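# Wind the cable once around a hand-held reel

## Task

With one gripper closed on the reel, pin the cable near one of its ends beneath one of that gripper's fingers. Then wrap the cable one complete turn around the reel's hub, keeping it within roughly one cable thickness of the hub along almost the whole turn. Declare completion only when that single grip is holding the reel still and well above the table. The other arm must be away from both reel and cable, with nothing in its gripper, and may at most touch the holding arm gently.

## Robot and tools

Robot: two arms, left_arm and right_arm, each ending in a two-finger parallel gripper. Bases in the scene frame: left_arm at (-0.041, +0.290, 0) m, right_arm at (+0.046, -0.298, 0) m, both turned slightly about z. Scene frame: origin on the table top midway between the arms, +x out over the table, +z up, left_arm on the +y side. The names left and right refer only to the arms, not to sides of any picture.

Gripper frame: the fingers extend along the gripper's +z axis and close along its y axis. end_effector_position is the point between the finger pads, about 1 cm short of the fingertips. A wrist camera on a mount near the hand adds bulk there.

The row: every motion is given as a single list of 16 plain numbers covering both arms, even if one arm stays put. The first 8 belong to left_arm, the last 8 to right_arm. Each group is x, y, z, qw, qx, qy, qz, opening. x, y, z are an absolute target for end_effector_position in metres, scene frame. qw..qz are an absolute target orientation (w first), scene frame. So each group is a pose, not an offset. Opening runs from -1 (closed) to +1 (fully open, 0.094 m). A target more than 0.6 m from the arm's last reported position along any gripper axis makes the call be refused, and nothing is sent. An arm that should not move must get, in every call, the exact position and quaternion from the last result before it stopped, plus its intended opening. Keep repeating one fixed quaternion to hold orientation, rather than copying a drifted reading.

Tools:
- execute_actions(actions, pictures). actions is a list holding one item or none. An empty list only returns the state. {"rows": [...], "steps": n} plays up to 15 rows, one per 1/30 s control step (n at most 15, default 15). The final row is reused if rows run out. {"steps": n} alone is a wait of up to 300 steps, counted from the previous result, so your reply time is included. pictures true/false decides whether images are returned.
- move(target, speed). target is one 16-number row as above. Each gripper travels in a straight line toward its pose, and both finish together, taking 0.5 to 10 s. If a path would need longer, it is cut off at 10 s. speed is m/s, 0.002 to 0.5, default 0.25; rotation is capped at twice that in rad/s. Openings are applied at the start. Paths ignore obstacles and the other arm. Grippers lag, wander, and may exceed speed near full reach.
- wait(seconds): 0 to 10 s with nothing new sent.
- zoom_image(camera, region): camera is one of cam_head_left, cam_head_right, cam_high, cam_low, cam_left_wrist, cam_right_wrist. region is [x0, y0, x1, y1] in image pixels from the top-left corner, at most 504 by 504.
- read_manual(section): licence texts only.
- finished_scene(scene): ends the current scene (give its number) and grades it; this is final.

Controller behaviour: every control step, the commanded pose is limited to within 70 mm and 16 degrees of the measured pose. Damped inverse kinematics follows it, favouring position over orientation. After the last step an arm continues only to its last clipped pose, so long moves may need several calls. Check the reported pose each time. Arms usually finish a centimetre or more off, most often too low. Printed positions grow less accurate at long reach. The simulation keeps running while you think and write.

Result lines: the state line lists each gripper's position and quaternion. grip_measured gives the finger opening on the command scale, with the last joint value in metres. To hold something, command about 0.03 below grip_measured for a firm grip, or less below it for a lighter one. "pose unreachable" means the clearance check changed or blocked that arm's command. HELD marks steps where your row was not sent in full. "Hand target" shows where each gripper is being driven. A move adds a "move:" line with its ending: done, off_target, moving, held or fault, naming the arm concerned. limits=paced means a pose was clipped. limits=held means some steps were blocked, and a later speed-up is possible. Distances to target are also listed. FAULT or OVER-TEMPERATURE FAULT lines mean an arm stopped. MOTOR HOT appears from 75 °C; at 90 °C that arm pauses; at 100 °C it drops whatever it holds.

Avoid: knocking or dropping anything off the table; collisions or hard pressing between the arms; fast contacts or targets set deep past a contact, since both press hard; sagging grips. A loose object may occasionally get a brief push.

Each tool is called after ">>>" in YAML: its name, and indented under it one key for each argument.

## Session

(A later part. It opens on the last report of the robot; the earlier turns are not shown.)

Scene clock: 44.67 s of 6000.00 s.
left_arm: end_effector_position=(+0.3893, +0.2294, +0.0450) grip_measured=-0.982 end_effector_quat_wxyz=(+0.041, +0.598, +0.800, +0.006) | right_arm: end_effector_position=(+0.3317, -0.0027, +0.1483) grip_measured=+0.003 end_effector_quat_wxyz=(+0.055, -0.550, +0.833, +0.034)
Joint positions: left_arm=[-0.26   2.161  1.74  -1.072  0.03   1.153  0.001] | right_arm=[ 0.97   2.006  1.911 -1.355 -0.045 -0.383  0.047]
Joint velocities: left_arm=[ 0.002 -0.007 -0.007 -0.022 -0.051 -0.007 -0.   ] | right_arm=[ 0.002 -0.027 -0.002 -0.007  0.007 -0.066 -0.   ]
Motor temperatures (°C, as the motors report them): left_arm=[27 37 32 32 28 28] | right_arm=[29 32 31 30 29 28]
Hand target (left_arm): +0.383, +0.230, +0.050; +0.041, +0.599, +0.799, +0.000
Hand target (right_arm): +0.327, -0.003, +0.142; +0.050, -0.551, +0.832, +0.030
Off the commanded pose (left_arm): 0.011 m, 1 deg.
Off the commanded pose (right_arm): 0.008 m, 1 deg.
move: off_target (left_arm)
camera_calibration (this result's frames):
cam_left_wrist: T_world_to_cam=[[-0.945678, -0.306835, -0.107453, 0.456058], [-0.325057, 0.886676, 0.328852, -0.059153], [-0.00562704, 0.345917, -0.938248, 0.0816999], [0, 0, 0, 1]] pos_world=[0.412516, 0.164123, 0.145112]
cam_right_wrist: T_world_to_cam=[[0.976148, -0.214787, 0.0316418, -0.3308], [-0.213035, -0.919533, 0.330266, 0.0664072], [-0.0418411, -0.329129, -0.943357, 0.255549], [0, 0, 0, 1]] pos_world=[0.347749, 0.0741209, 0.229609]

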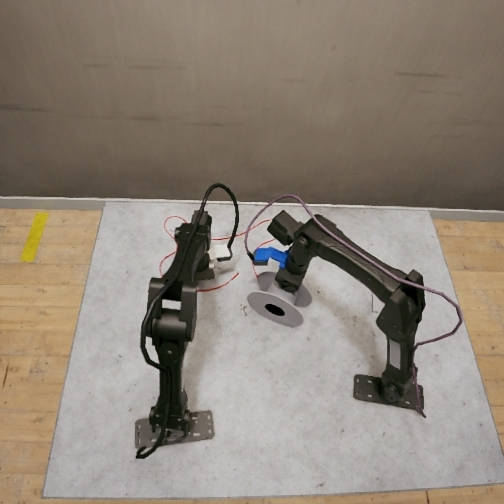

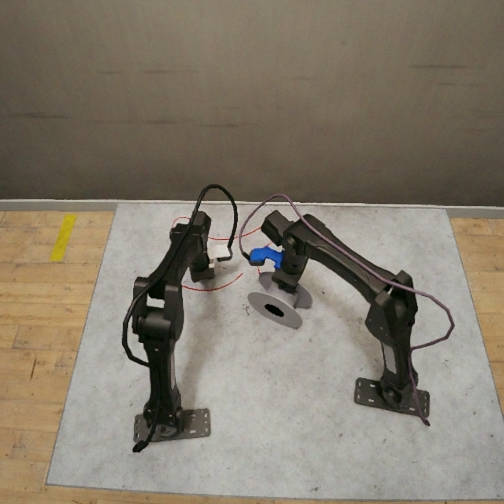

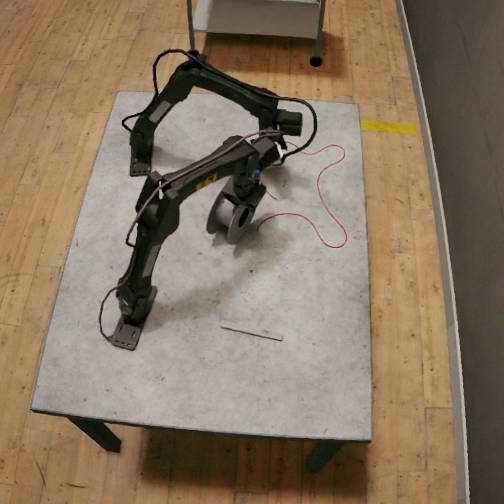

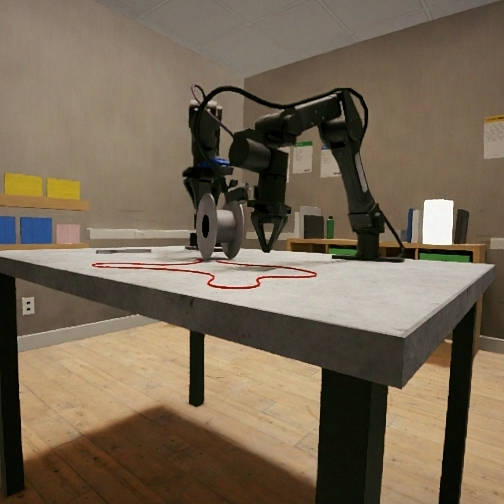

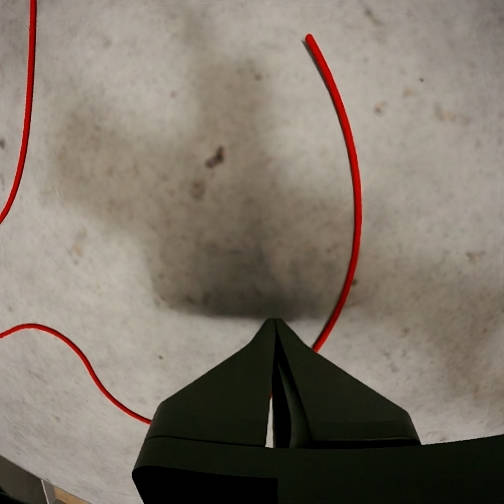

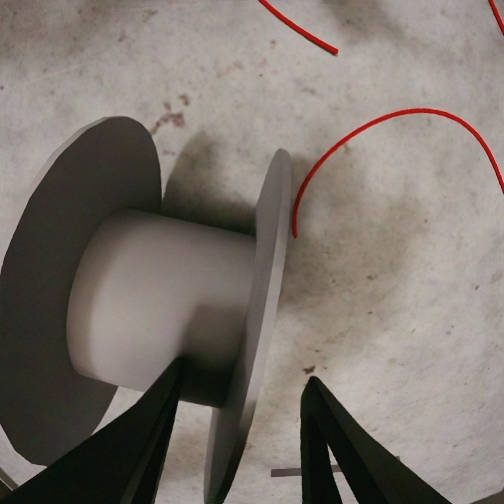

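>>> move:
  target: [0.38,0.23,0.05,0.04,0.6,0.8,0,0,0.325,-0.003,0.125,0.05,-0.55,0.83,0.03,0]
  speed: 0.05

>>> move:
  target: [0.38,0.23,0.05,0.04,0.6,0.8,0,0,0.325,-0.003,0.125,0.05,-0.55,0.83,0.03,-1]

>>> move:
  target: [0.398,0.125,0.03,0.04,0.6,0.8,0,0,0.33,-0.14,0.19,0.1,-0.3,0.95,0.03,-1]
  speed: 0.12

>>> move:
  target: [0.398,0.125,0.0,0.04,0.6,0.8,0,0,0.36,-0.33,0.19,0.1,0.1,0.99,0,-1]
  speed: 0.15

Scene clock: 50.60 s of 6000.00 s.
left_arm: end_effector_position=(+0.3857, +0.2299, +0.0432) grip_measured=-0.003 end_effector_quat_wxyz=(+0.037, +0.599, +0.800, +0.004) | right_arm: end_effector_position=(+0.3344, +0.0028, +0.1489) grip_measured=+0.003 end_effector_quat_wxyz=(+0.085, -0.549, +0.831, +0.042)
Joint positions: left_arm=[-0.26   2.157  1.726 -1.072  0.03   1.155  0.047] | right_arm=[ 0.973  1.963  1.844 -1.269 -0.049 -0.379  0.047]
Joint velocities: left_arm=[ 0.002 -0.002 -0.017  0.007 -0.037 -0.022 -0.   ] | right_arm=[ 0.012  0.002 -0.012 -0.051  0.007  0.081 -0.   ]
Motor temperatures (°C, as the motors report them): left_arm=[27 37 32 32 28 28] | right_arm=[29 32 30 30 29 28]
Hand target (left_arm): +0.380, +0.230, +0.050; +0.040, +0.600, +0.799, +0.000
Hand target (right_arm): +0.325, -0.003, +0.126; +0.050, -0.552, +0.832, +0.030
Off the commanded pose (left_arm): 0.009 m, 1 deg.
Off the commanded pose (right_arm): 0.026 m, 4 deg.
move: off_target (right_arm)
camera_calibration (this result's frames):
cam_left_wrist: T_world_to_cam=[[-0.947305, -0.304536, -0.0993558, 0.452364], [-0.320059, 0.886967, 0.332943, -0.062307], [-0.013268, 0.347198, -0.937698, 0.0824385], [0, 0, 0, 1]] pos_world=[0.409678, 0.164403, 0.142992]
cam_right_wrist: T_world_to_cam=[[0.974049, -0.217864, 0.0613559, -0.335931], [-0.226314, -0.933432, 0.278364, 0.0840098], [-0.00337402, -0.285026, -0.958514, 0.247336], [0, 0, 0, 1]] pos_world=[0.34706, 0.0757274, 0.234301]

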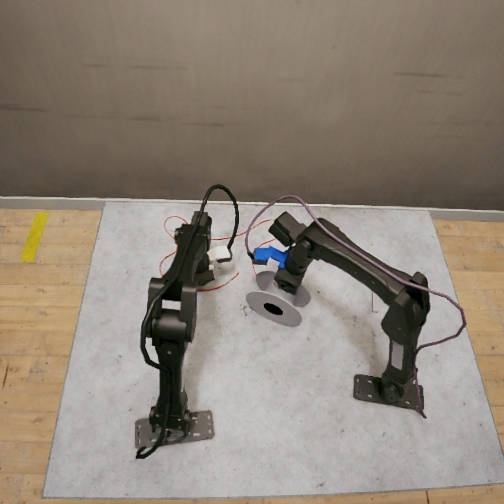

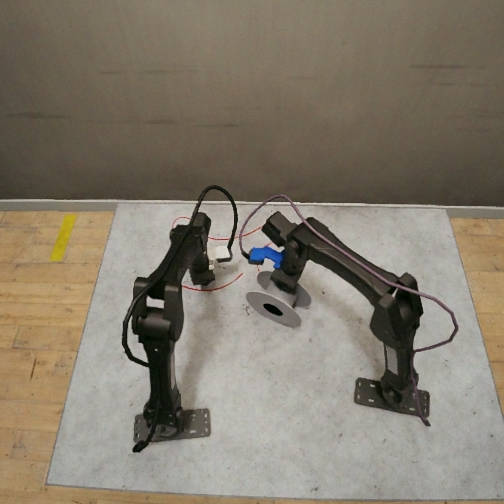

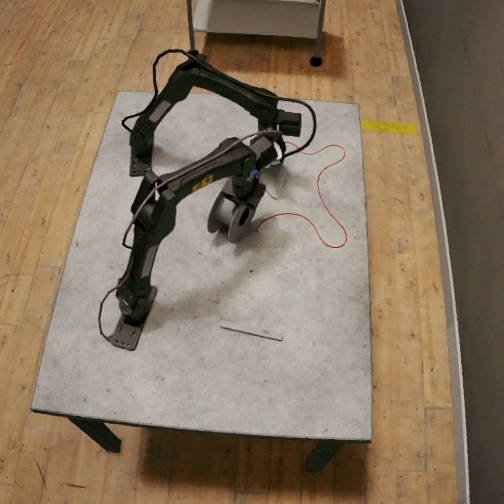

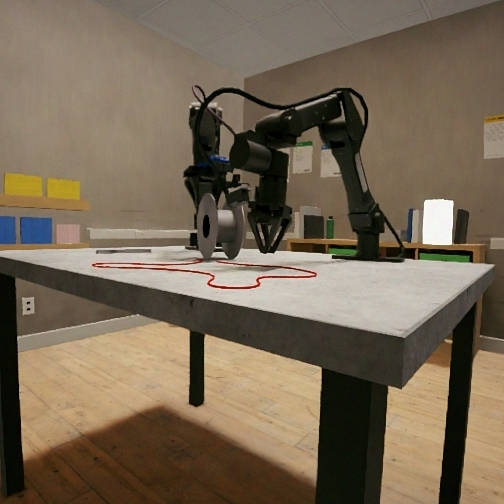

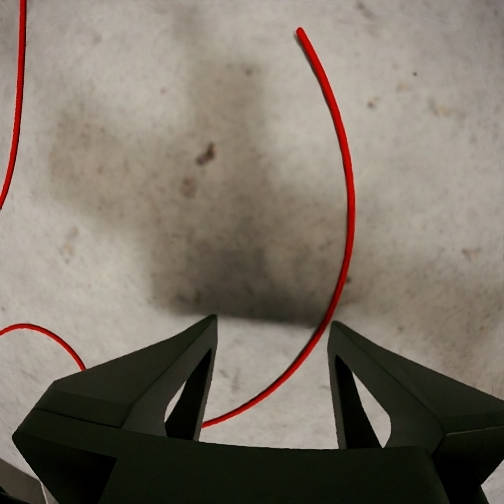

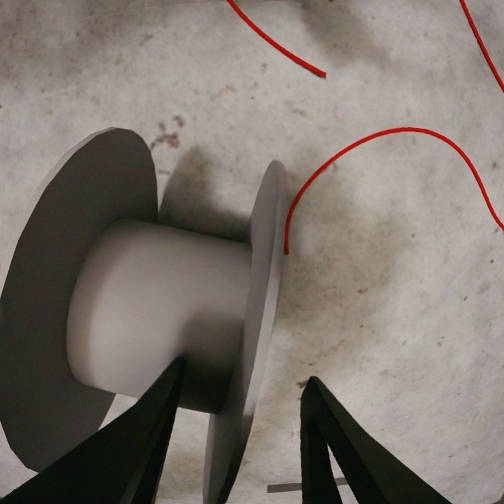

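Scene clock: 51.30 s of 6000.00 s.
left_arm: end_effector_position=(+0.3857, +0.2299, +0.0432) grip_measured=-0.003 end_effector_quat_wxyz=(+0.037, +0.599, +0.800, +0.004) | right_arm: end_effector_position=(+0.3339, +0.0035, +0.1489) grip_measured=-0.962 end_effector_quat_wxyz=(+0.085, -0.549, +0.831, +0.045)
Joint positions: left_arm=[-0.26   2.157  1.726 -1.072  0.03   1.155  0.047] | right_arm=[ 0.973  1.962  1.842 -1.266 -0.053 -0.379  0.002]
Joint velocities: left_arm=[-0.007 -0.002  0.012 -0.007 -0.022 -0.037  0.   ] | right_arm=[-0.002 -0.007 -0.012  0.022  0.007 -0.022  0.001]
Motor temperatures (°C, as the motors report them): left_arm=[27 37 32 32 28 28] | right_arm=[29 32 30 30 29 28]
Hand target (left_arm): +0.380, +0.230, +0.050; +0.040, +0.600, +0.799, -0.000
Hand target (right_arm): +0.325, -0.003, +0.126; +0.050, -0.552, +0.832, +0.030
Off the commanded pose (left_arm): 0.009 m, 1 deg.
Off the commanded pose (right_arm): 0.026 m, 4 deg.
move: off_target (right_arm)
camera_calibration (this result's frames):
cam_left_wrist: T_world_to_cam=[[-0.947305, -0.304536, -0.0993558, 0.452364], [-0.320059, 0.886967, 0.332943, -0.062307], [-0.013268, 0.347198, -0.937698, 0.0824385], [0, 0, 0, 1]] pos_world=[0.409678, 0.164403, 0.142992]
cam_right_wrist: T_world_to_cam=[[0.974371, -0.217268, 0.0582732, -0.33495], [-0.224888, -0.934963, 0.274353, 0.0847647], [-0.00512475, -0.280427, -0.959862, 0.248286], [0, 0, 0, 1]] pos_world=[0.3467, 0.076104, 0.234583]

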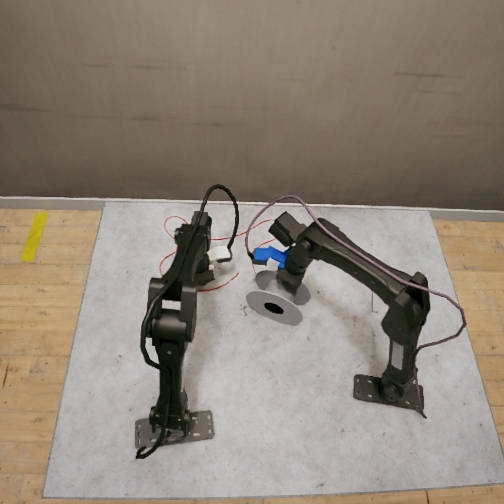

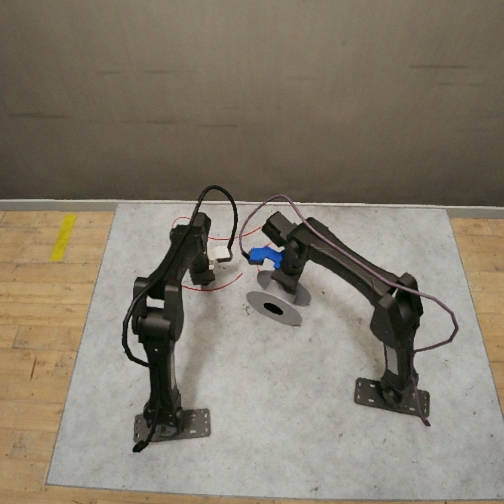

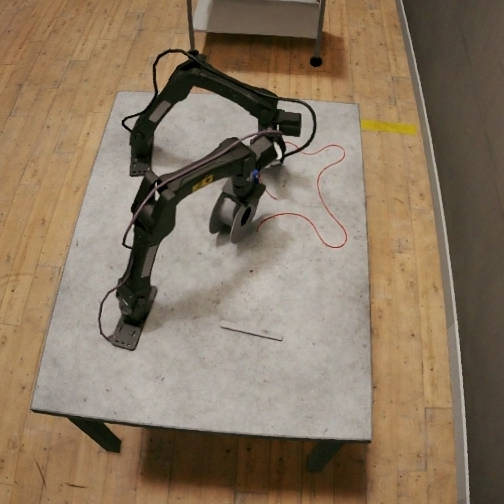

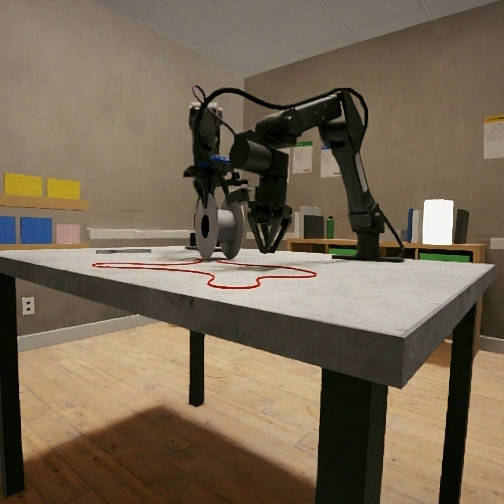

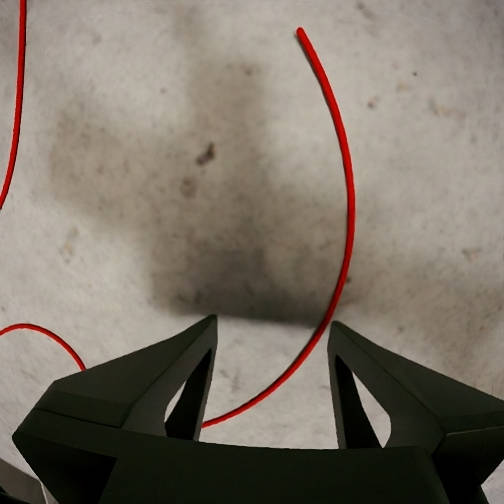

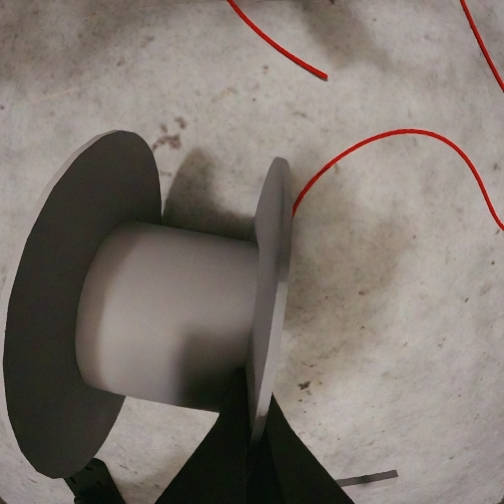

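Scene clock: 53.93 s of 6000.00 s.
left_arm: end_effector_position=(+0.3923, +0.1287, +0.0257) grip_measured=-0.003 end_effector_quat_wxyz=(+0.037, +0.600, +0.799, -0.002) | right_arm: end_effector_position=(+0.3323, -0.1371, +0.1820) grip_measured=-0.963 end_effector_quat_wxyz=(+0.091, -0.309, +0.947, +0.023)
Joint positions: left_arm=[-0.479  2.301  1.895 -1.095  0.025  0.938  0.047] | right_arm=[ 0.693  1.621  1.556 -1.317 -0.011 -0.125  0.002]
Joint velocities: left_arm=[ 0.002 -0.002  0.007 -0.051 -0.022 -0.066  0.   ] | right_arm=[ 0.002  0.002  0.002  0.007 -0.051  0.022  0.   ]
Motor temperatures (°C, as the motors report them): left_arm=[27 37 32 32 28 28] | right_arm=[29 32 30 30 29 28]
Hand target (left_arm): +0.395, +0.125, +0.030; +0.039, +0.600, +0.799, -0.000
Hand target (right_arm): +0.330, -0.141, +0.189; +0.100, -0.300, +0.948, +0.026
Off the commanded pose (left_arm): 0.008 m, 0 deg.
Off the commanded pose (right_arm): 0.009 m, 2 deg.
move: done
camera_calibration (this result's frames):
cam_left_wrist: T_world_to_cam=[[-0.948808, -0.302921, -0.0894549, 0.426106], [-0.315241, 0.890562, 0.327908, 0.033206], [-0.0196651, 0.339321, -0.940465, 0.104831], [0, 0, 0, 1]] pos_world=[0.416822, 0.0639334, 0.125819]
cam_right_wrist: T_world_to_cam=[[0.726644, -0.685075, 0.0515823, -0.346428], [-0.669574, -0.689389, 0.276429, 0.124899], [-0.153815, -0.235404, -0.959649, 0.296199], [0, 0, 0, 1]] pos_world=[0.380918, -0.0814986, 0.26759]

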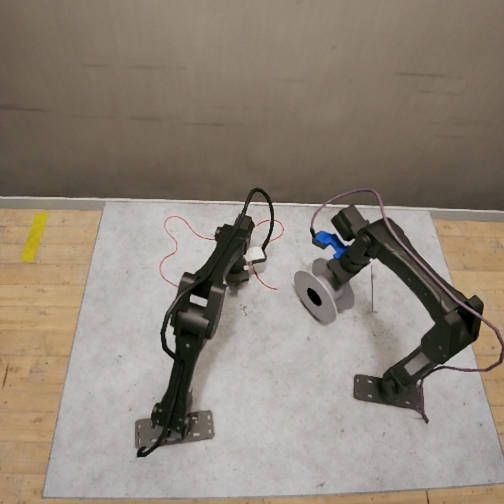

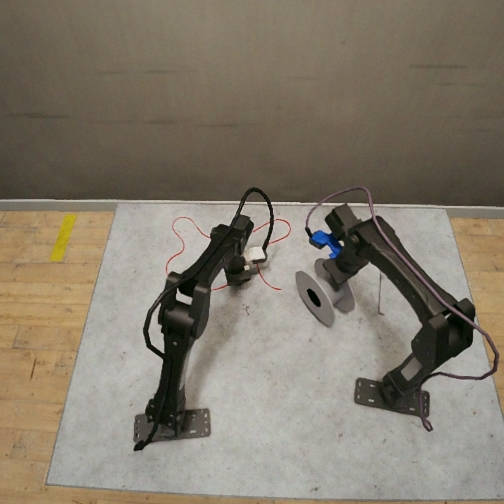

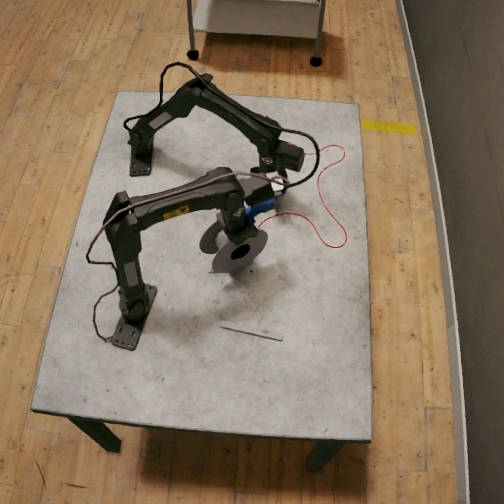

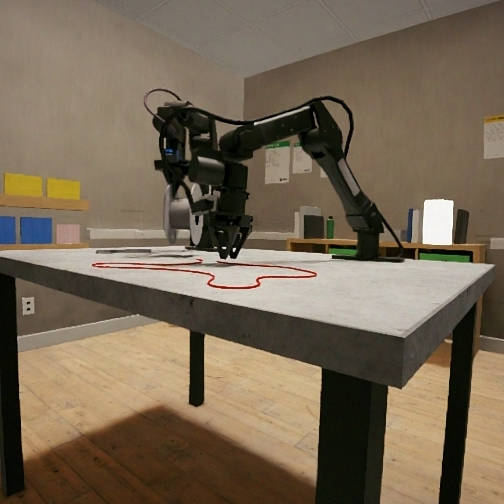

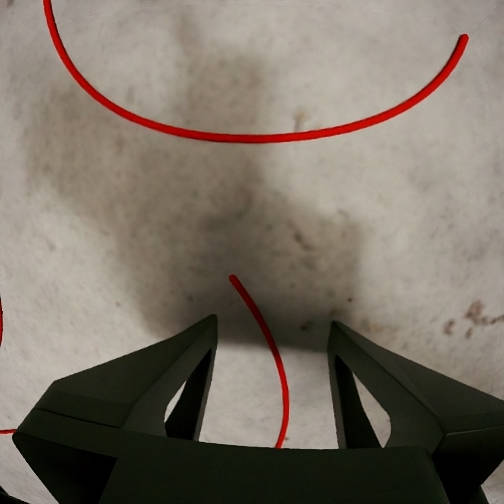

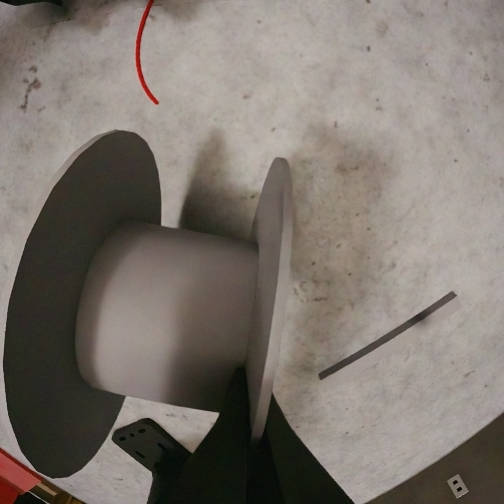

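Scene clock: 57.03 s of 6000.00 s.
left_arm: end_effector_position=(+0.4044, +0.1244, +0.0146) grip_measured=-0.003 end_effector_quat_wxyz=(+0.054, +0.600, +0.798, +0.004) | right_arm: end_effector_position=(+0.3526, -0.3287, +0.1789) grip_measured=-0.964 end_effector_quat_wxyz=(+0.084, +0.091, +0.992, -0.009)
Joint positions: left_arm=[-0.479  2.329  1.895 -1.032  0.024  0.938  0.047] | right_arm=[ 0.096  1.562  1.486 -1.328  0.017  0.089  0.002]
Joint velocities: left_arm=[ 0.012 -0.017  0.002 -0.022 -0.051 -0.007 -0.   ] | right_arm=[-0.007 -0.007  0.002 -0.022 -0.022  0.081 -0.   ]
Motor temperatures (°C, as the motors report them): left_arm=[27 37 32 32 28 28] | right_arm=[29 32 30 30 29 28]
Hand target (left_arm): +0.398, +0.125, +0.000; +0.040, +0.600, +0.799, +0.000
Hand target (right_arm): +0.359, -0.331, +0.190; +0.101, +0.099, +0.990, -0.008
Off the commanded pose (left_arm): 0.016 m, 2 deg.
Off the commanded pose (right_arm): 0.013 m, 2 deg.
move: off_target (left_arm, right_arm)
camera_calibration (this result's frames):
cam_left_wrist: T_world_to_cam=[[-0.945306, -0.304168, -0.117808, 0.434484], [-0.325965, 0.894167, 0.30694, 0.0486581], [0.0119784, 0.328553, -0.944409, 0.0847108], [0, 0, 0, 1]] pos_world=[0.425566, 0.0608157, 0.116252]
cam_right_wrist: T_world_to_cam=[[0.00304883, -0.999303, 0.0372089, -0.33787], [-0.95592, 0.00801267, 0.293519, 0.334374], [-0.293612, -0.0364636, -0.955229, 0.365088], [0, 0, 0, 1]] pos_world=[0.427859, -0.327001, 0.263169]

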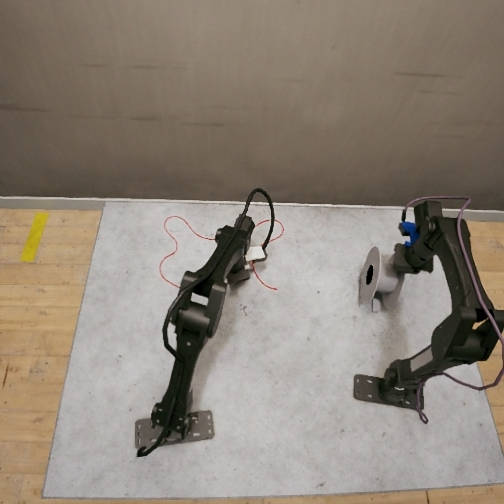

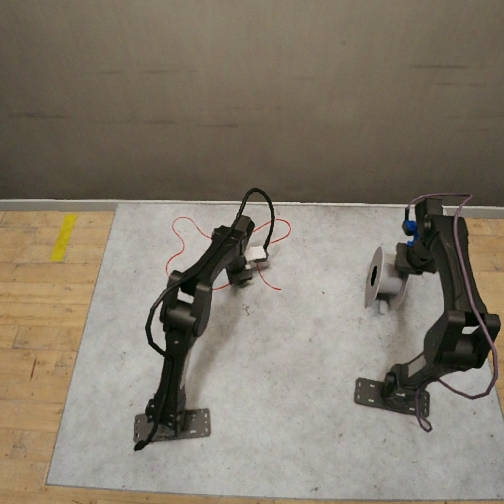

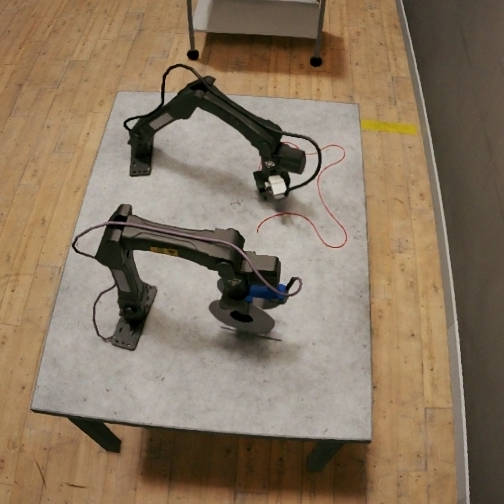

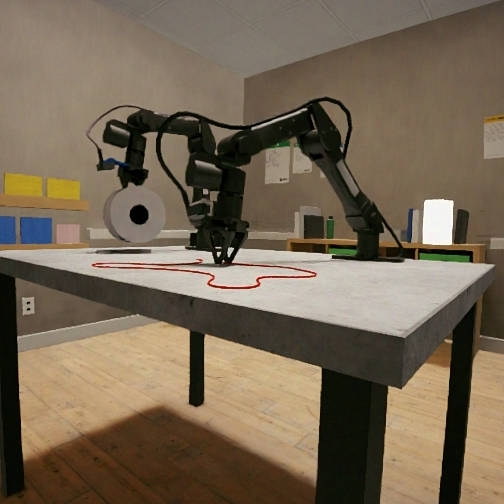

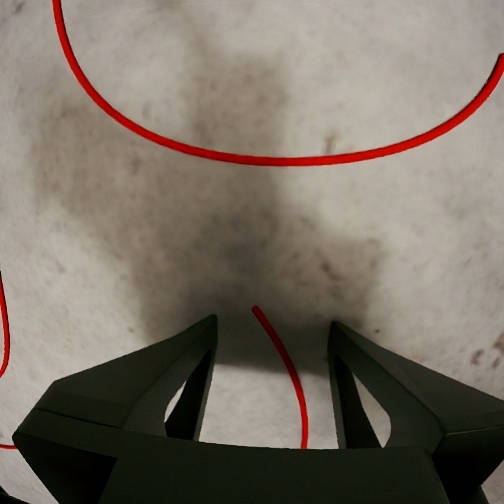

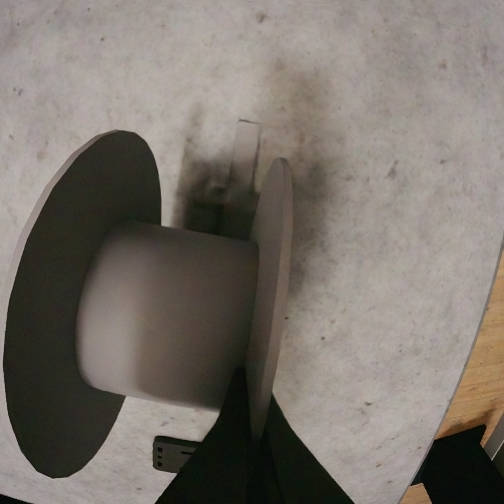

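>>> move:
  target: [0.4,0.122,0.003,0.04,0.6,0.8,0,-1,0.36,-0.33,0.19,0.1,0.1,0.99,0,-1]

>>> move:
  target: [0.29,0.1,0.05,0.04,0.6,0.8,0,-1,0.36,-0.33,0.19,0.1,0.1,0.99,0,-1]
  speed: 0.15

>>> move:
  target: [0.24,-0.16,0.03,0.08,0.62,0.78,-0.07,-1,0.4,-0.36,0.19,0.1,0.1,0.99,0,-1]
  speed: 0.15

Scene clock: 61.67 s of 6000.00 s.
left_arm: end_effector_position=(+0.4040, +0.1245, +0.0127) grip_measured=-0.956 end_effector_quat_wxyz=(+0.052, +0.598, +0.800, +0.003) | right_arm: end_effector_position=(+0.3521, -0.3286, +0.1788) grip_measured=-0.964 end_effector_quat_wxyz=(+0.083, +0.092, +0.992, -0.009)
Joint positions: left_arm=[-0.479  2.333  1.895 -1.032  0.024  0.934  0.002] | right_arm=[ 0.096  1.562  1.486 -1.33   0.017  0.09   0.002]
Joint velocities: left_arm=[-0.007 -0.007  0.007 -0.007  0.022 -0.007 -0.   ] | right_arm=[ 0.002 -0.017 -0.012  0.066 -0.007 -0.037 -0.001]
Motor temperatures (°C, as the motors report them): left_arm=[27 37 32 32 28 28] | right_arm=[29 32 31 30 29 28]
Hand target (left_arm): +0.400, +0.122, +0.003; +0.040, +0.599, +0.799, +0.000
Hand target (right_arm): +0.359, -0.330, +0.190; +0.100, +0.100, +0.990, -0.001
Off the commanded pose (left_arm): 0.011 m, 1 deg.
Off the commanded pose (right_arm): 0.014 m, 2 deg.
move: off_target (left_arm, right_arm)
camera_calibration (this result's frames):
cam_left_wrist: T_world_to_cam=[[-0.944742, -0.307263, -0.114241, 0.434026], [-0.32774, 0.892702, 0.309306, 0.0498429], [0.00694491, 0.329656, -0.944076, 0.0847566], [0, 0, 0, 1]] pos_world=[0.42579, 0.0609248, 0.114184]
cam_right_wrist: T_world_to_cam=[[0.00161368, -0.999322, 0.0367788, -0.337246], [-0.955362, 0.00932509, 0.29529, 0.33387], [-0.295433, -0.0356136, -0.954699, 0.365704], [0, 0, 0, 1]] pos_world=[0.427552, -0.327107, 0.262952]

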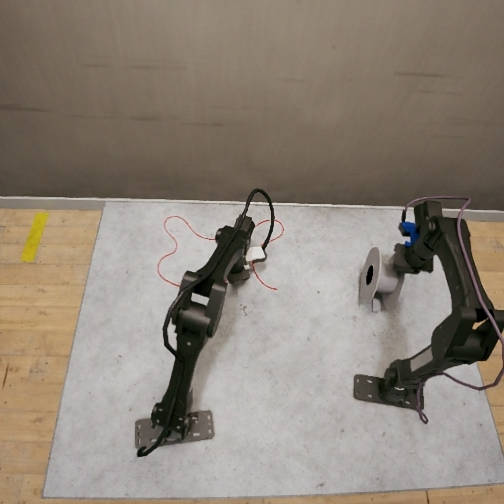

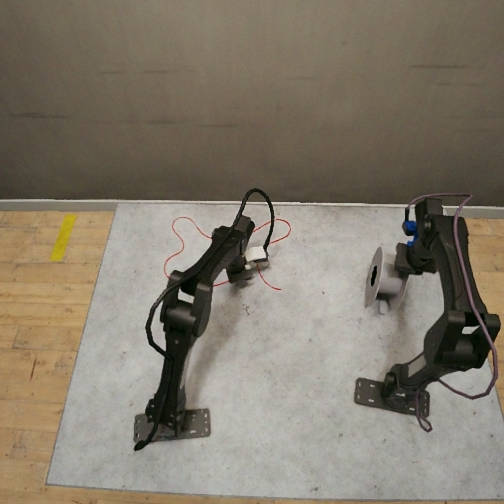

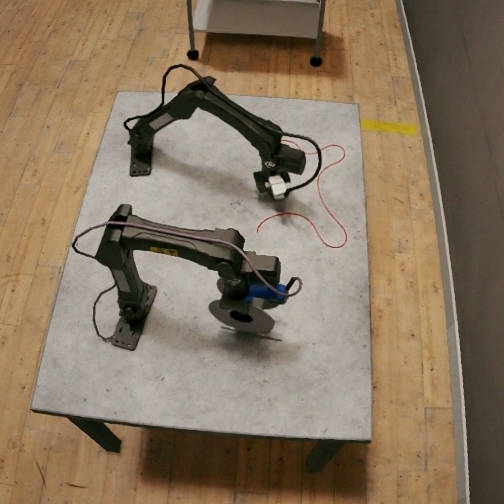

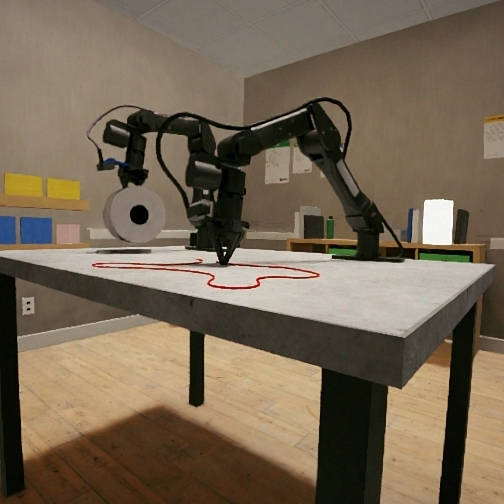

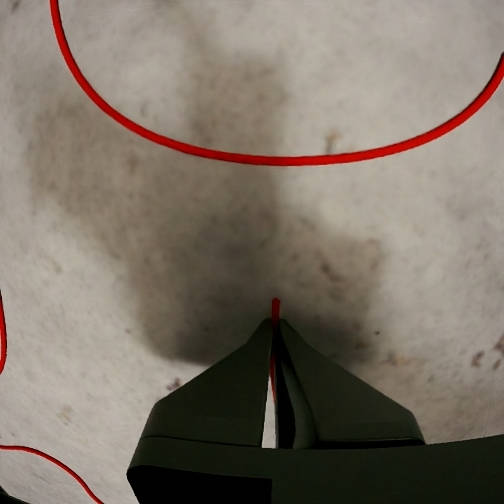

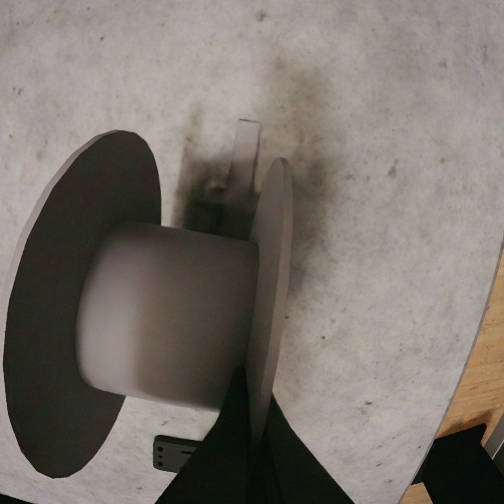

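Scene clock: 62.93 s of 6000.00 s.
left_arm: end_effector_position=(+0.2927, +0.1012, +0.0473) grip_measured=-0.956 end_effector_quat_wxyz=(+0.034, +0.601, +0.798, -0.002) | right_arm: end_effector_position=(+0.3520, -0.3286, +0.1788) grip_measured=-0.964 end_effector_quat_wxyz=(+0.082, +0.092, +0.992, -0.009)
Joint positions: left_arm=[-0.642  1.973  1.466 -0.997  0.013  0.779  0.002] | right_arm=[ 0.096  1.562  1.486 -1.33   0.017  0.09   0.002]
Joint velocities: left_arm=[-0.002 -0.012  0.002 -0.007 -0.022 -0.007 -0.   ] | right_arm=[-0.022 -0.007 -0.002 -0.081  0.081 -0.007 -0.   ]
Motor temperatures (°C, as the motors report them): left_arm=[27 37 32 32 28 28] | right_arm=[29 32 31 29 29 28]
Hand target (left_arm): +0.290, +0.102, +0.051; +0.039, +0.599, +0.800, +0.000
Hand target (right_arm): +0.359, -0.330, +0.190; +0.100, +0.100, +0.990, -0.001
Off the commanded pose (left_arm): 0.004 m, 1 deg.
Off the commanded pose (right_arm): 0.014 m, 2 deg.
move: off_target (right_arm)
camera_calibration (this result's frames):
cam_left_wrist: T_world_to_cam=[[-0.950106, -0.29978, -0.0862001, 0.325177], [-0.311095, 0.890499, 0.332011, 0.0177526], [-0.0227692, 0.342263, -0.939328, 0.133125], [0, 0, 0, 1]] pos_world=[0.317506, 0.0361092, 0.147184]
cam_right_wrist: T_world_to_cam=[[0.00162764, -0.999323, 0.0367428, -0.337236], [-0.95525, 0.00931463, 0.295653, 0.333677], [-0.295796, -0.0355798, -0.954588, 0.36578], [0, 0, 0, 1]] pos_world=[0.42749, -0.327101, 0.262908]

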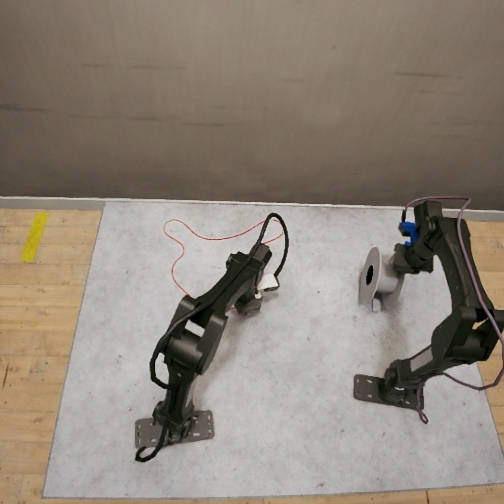

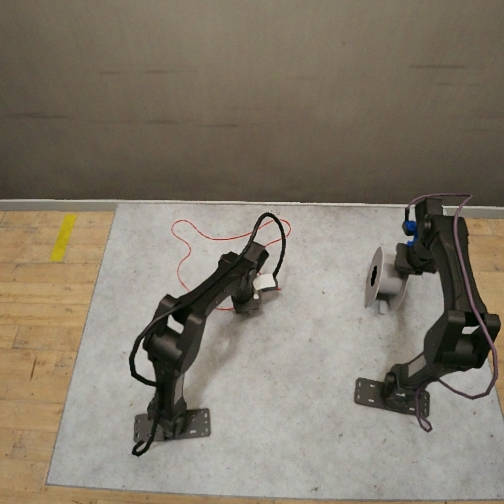

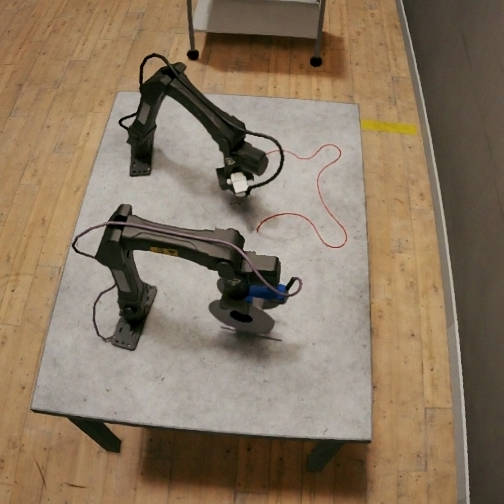

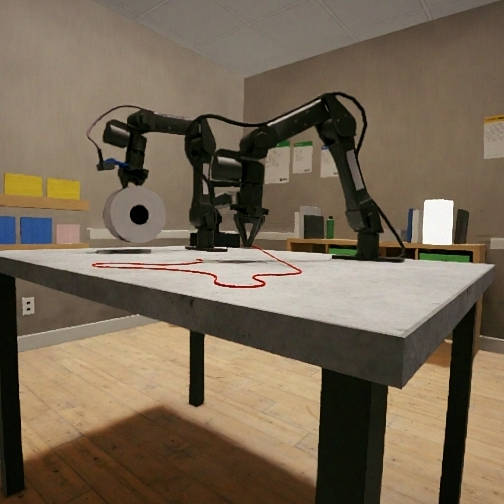

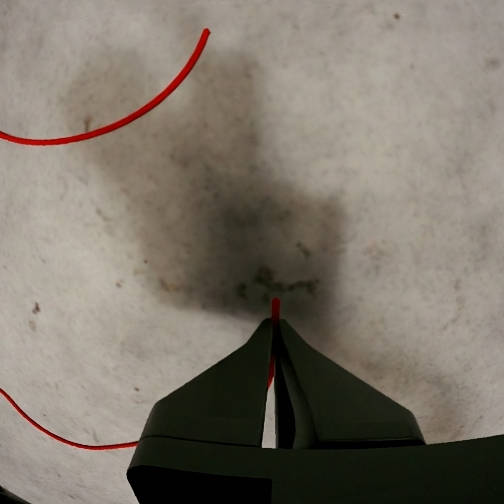

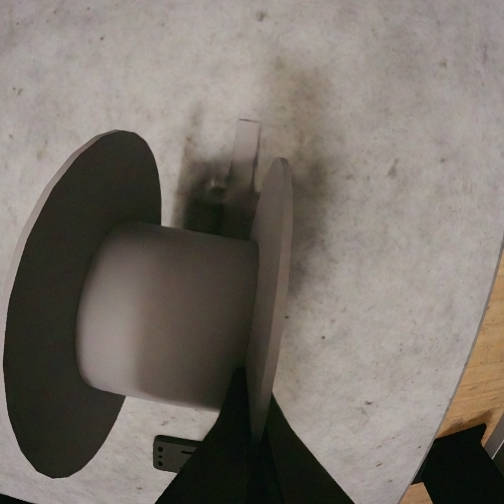

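Scene clock: 65.27 s of 6000.00 s.
left_arm: end_effector_position=(+0.2335, -0.1545, +0.0248) grip_measured=-0.956 end_effector_quat_wxyz=(+0.076, +0.621, +0.777, -0.065) | right_arm: end_effector_position=(+0.3936, -0.3594, +0.1823) grip_measured=-0.964 end_effector_quat_wxyz=(+0.086, +0.099, +0.991, -0.011)
Joint positions: left_arm=[-1.124  2.458  2.151 -1.078  0.075  0.348  0.002] | right_arm=[ 0.015  1.73   1.681 -1.347  0.008  0.025  0.002]
Joint velocities: left_arm=[ 0.007  0.007 -0.007 -0.037 -0.037  0.007  0.   ] | right_arm=[-0.022  0.002 -0.002 -0.095 -0.022 -0.007  0.001]
Motor temperatures (°C, as the motors report them): left_arm=[27 37 32 31 28 28] | right_arm=[29 32 31 29 29 28]
Hand target (left_arm): +0.234, -0.158, +0.029; +0.077, +0.619, +0.778, -0.069
Hand target (right_arm): +0.400, -0.360, +0.191; +0.100, +0.100, +0.990, -0.002
Off the commanded pose (left_arm): 0.010 m, 1 deg.
Off the commanded pose (right_arm): 0.010 m, 2 deg.
move: done
camera_calibration (this result's frames):
cam_left_wrist: T_world_to_cam=[[-0.967625, -0.24955, -0.0377812, 0.200962], [-0.252057, 0.94772, 0.19569, 0.232977], [-0.0130286, 0.198878, -0.979938, 0.174683], [0, 0, 0, 1]] pos_world=[0.255455, -0.205387, 0.133179]
cam_right_wrist: T_world_to_cam=[[-0.0130091, -0.999107, 0.0402066, -0.362975], [-0.957322, 0.0240557, 0.28802, 0.380114], [-0.28873, -0.0347438, -0.95678, 0.378284], [0, 0, 0, 1]] pos_world=[0.468392, -0.358652, 0.267048]

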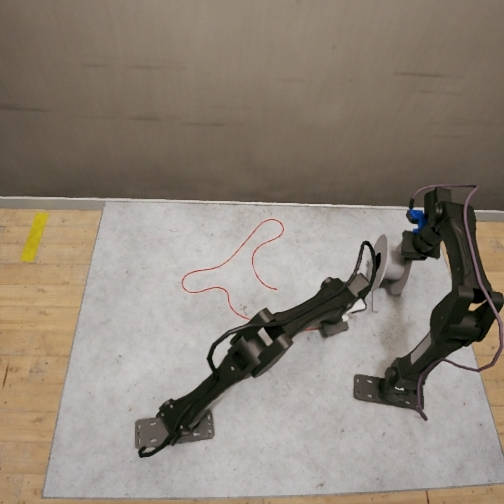

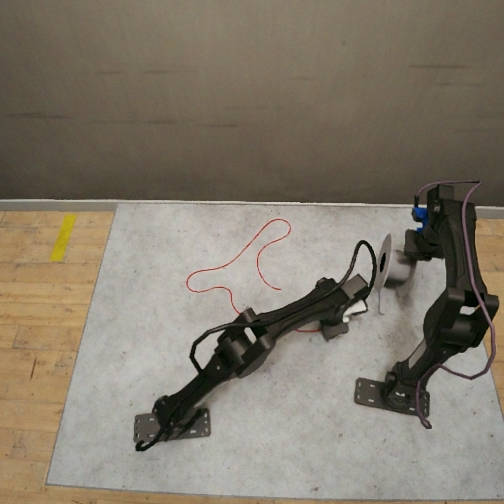

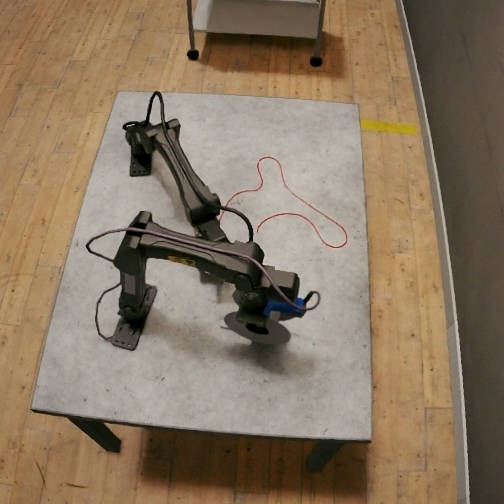

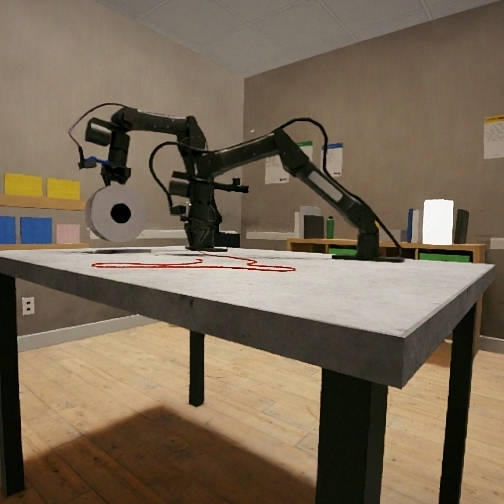

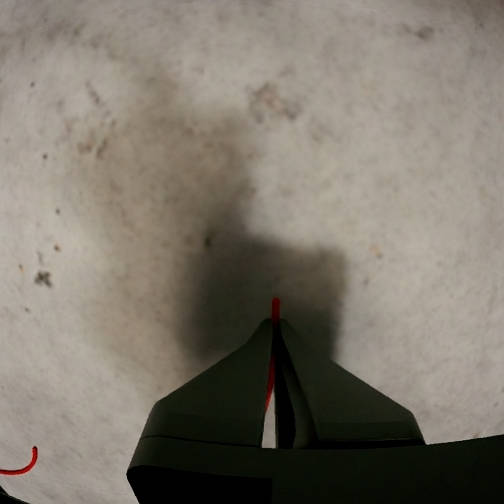

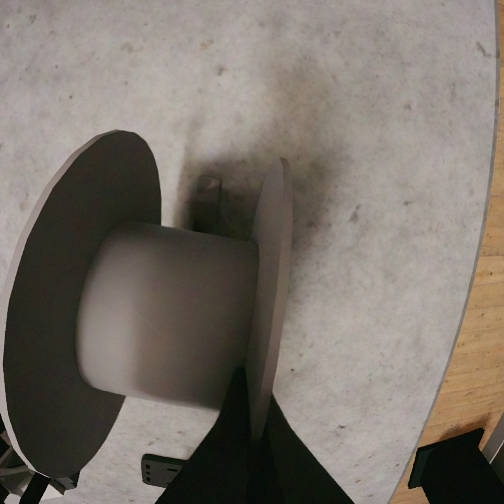

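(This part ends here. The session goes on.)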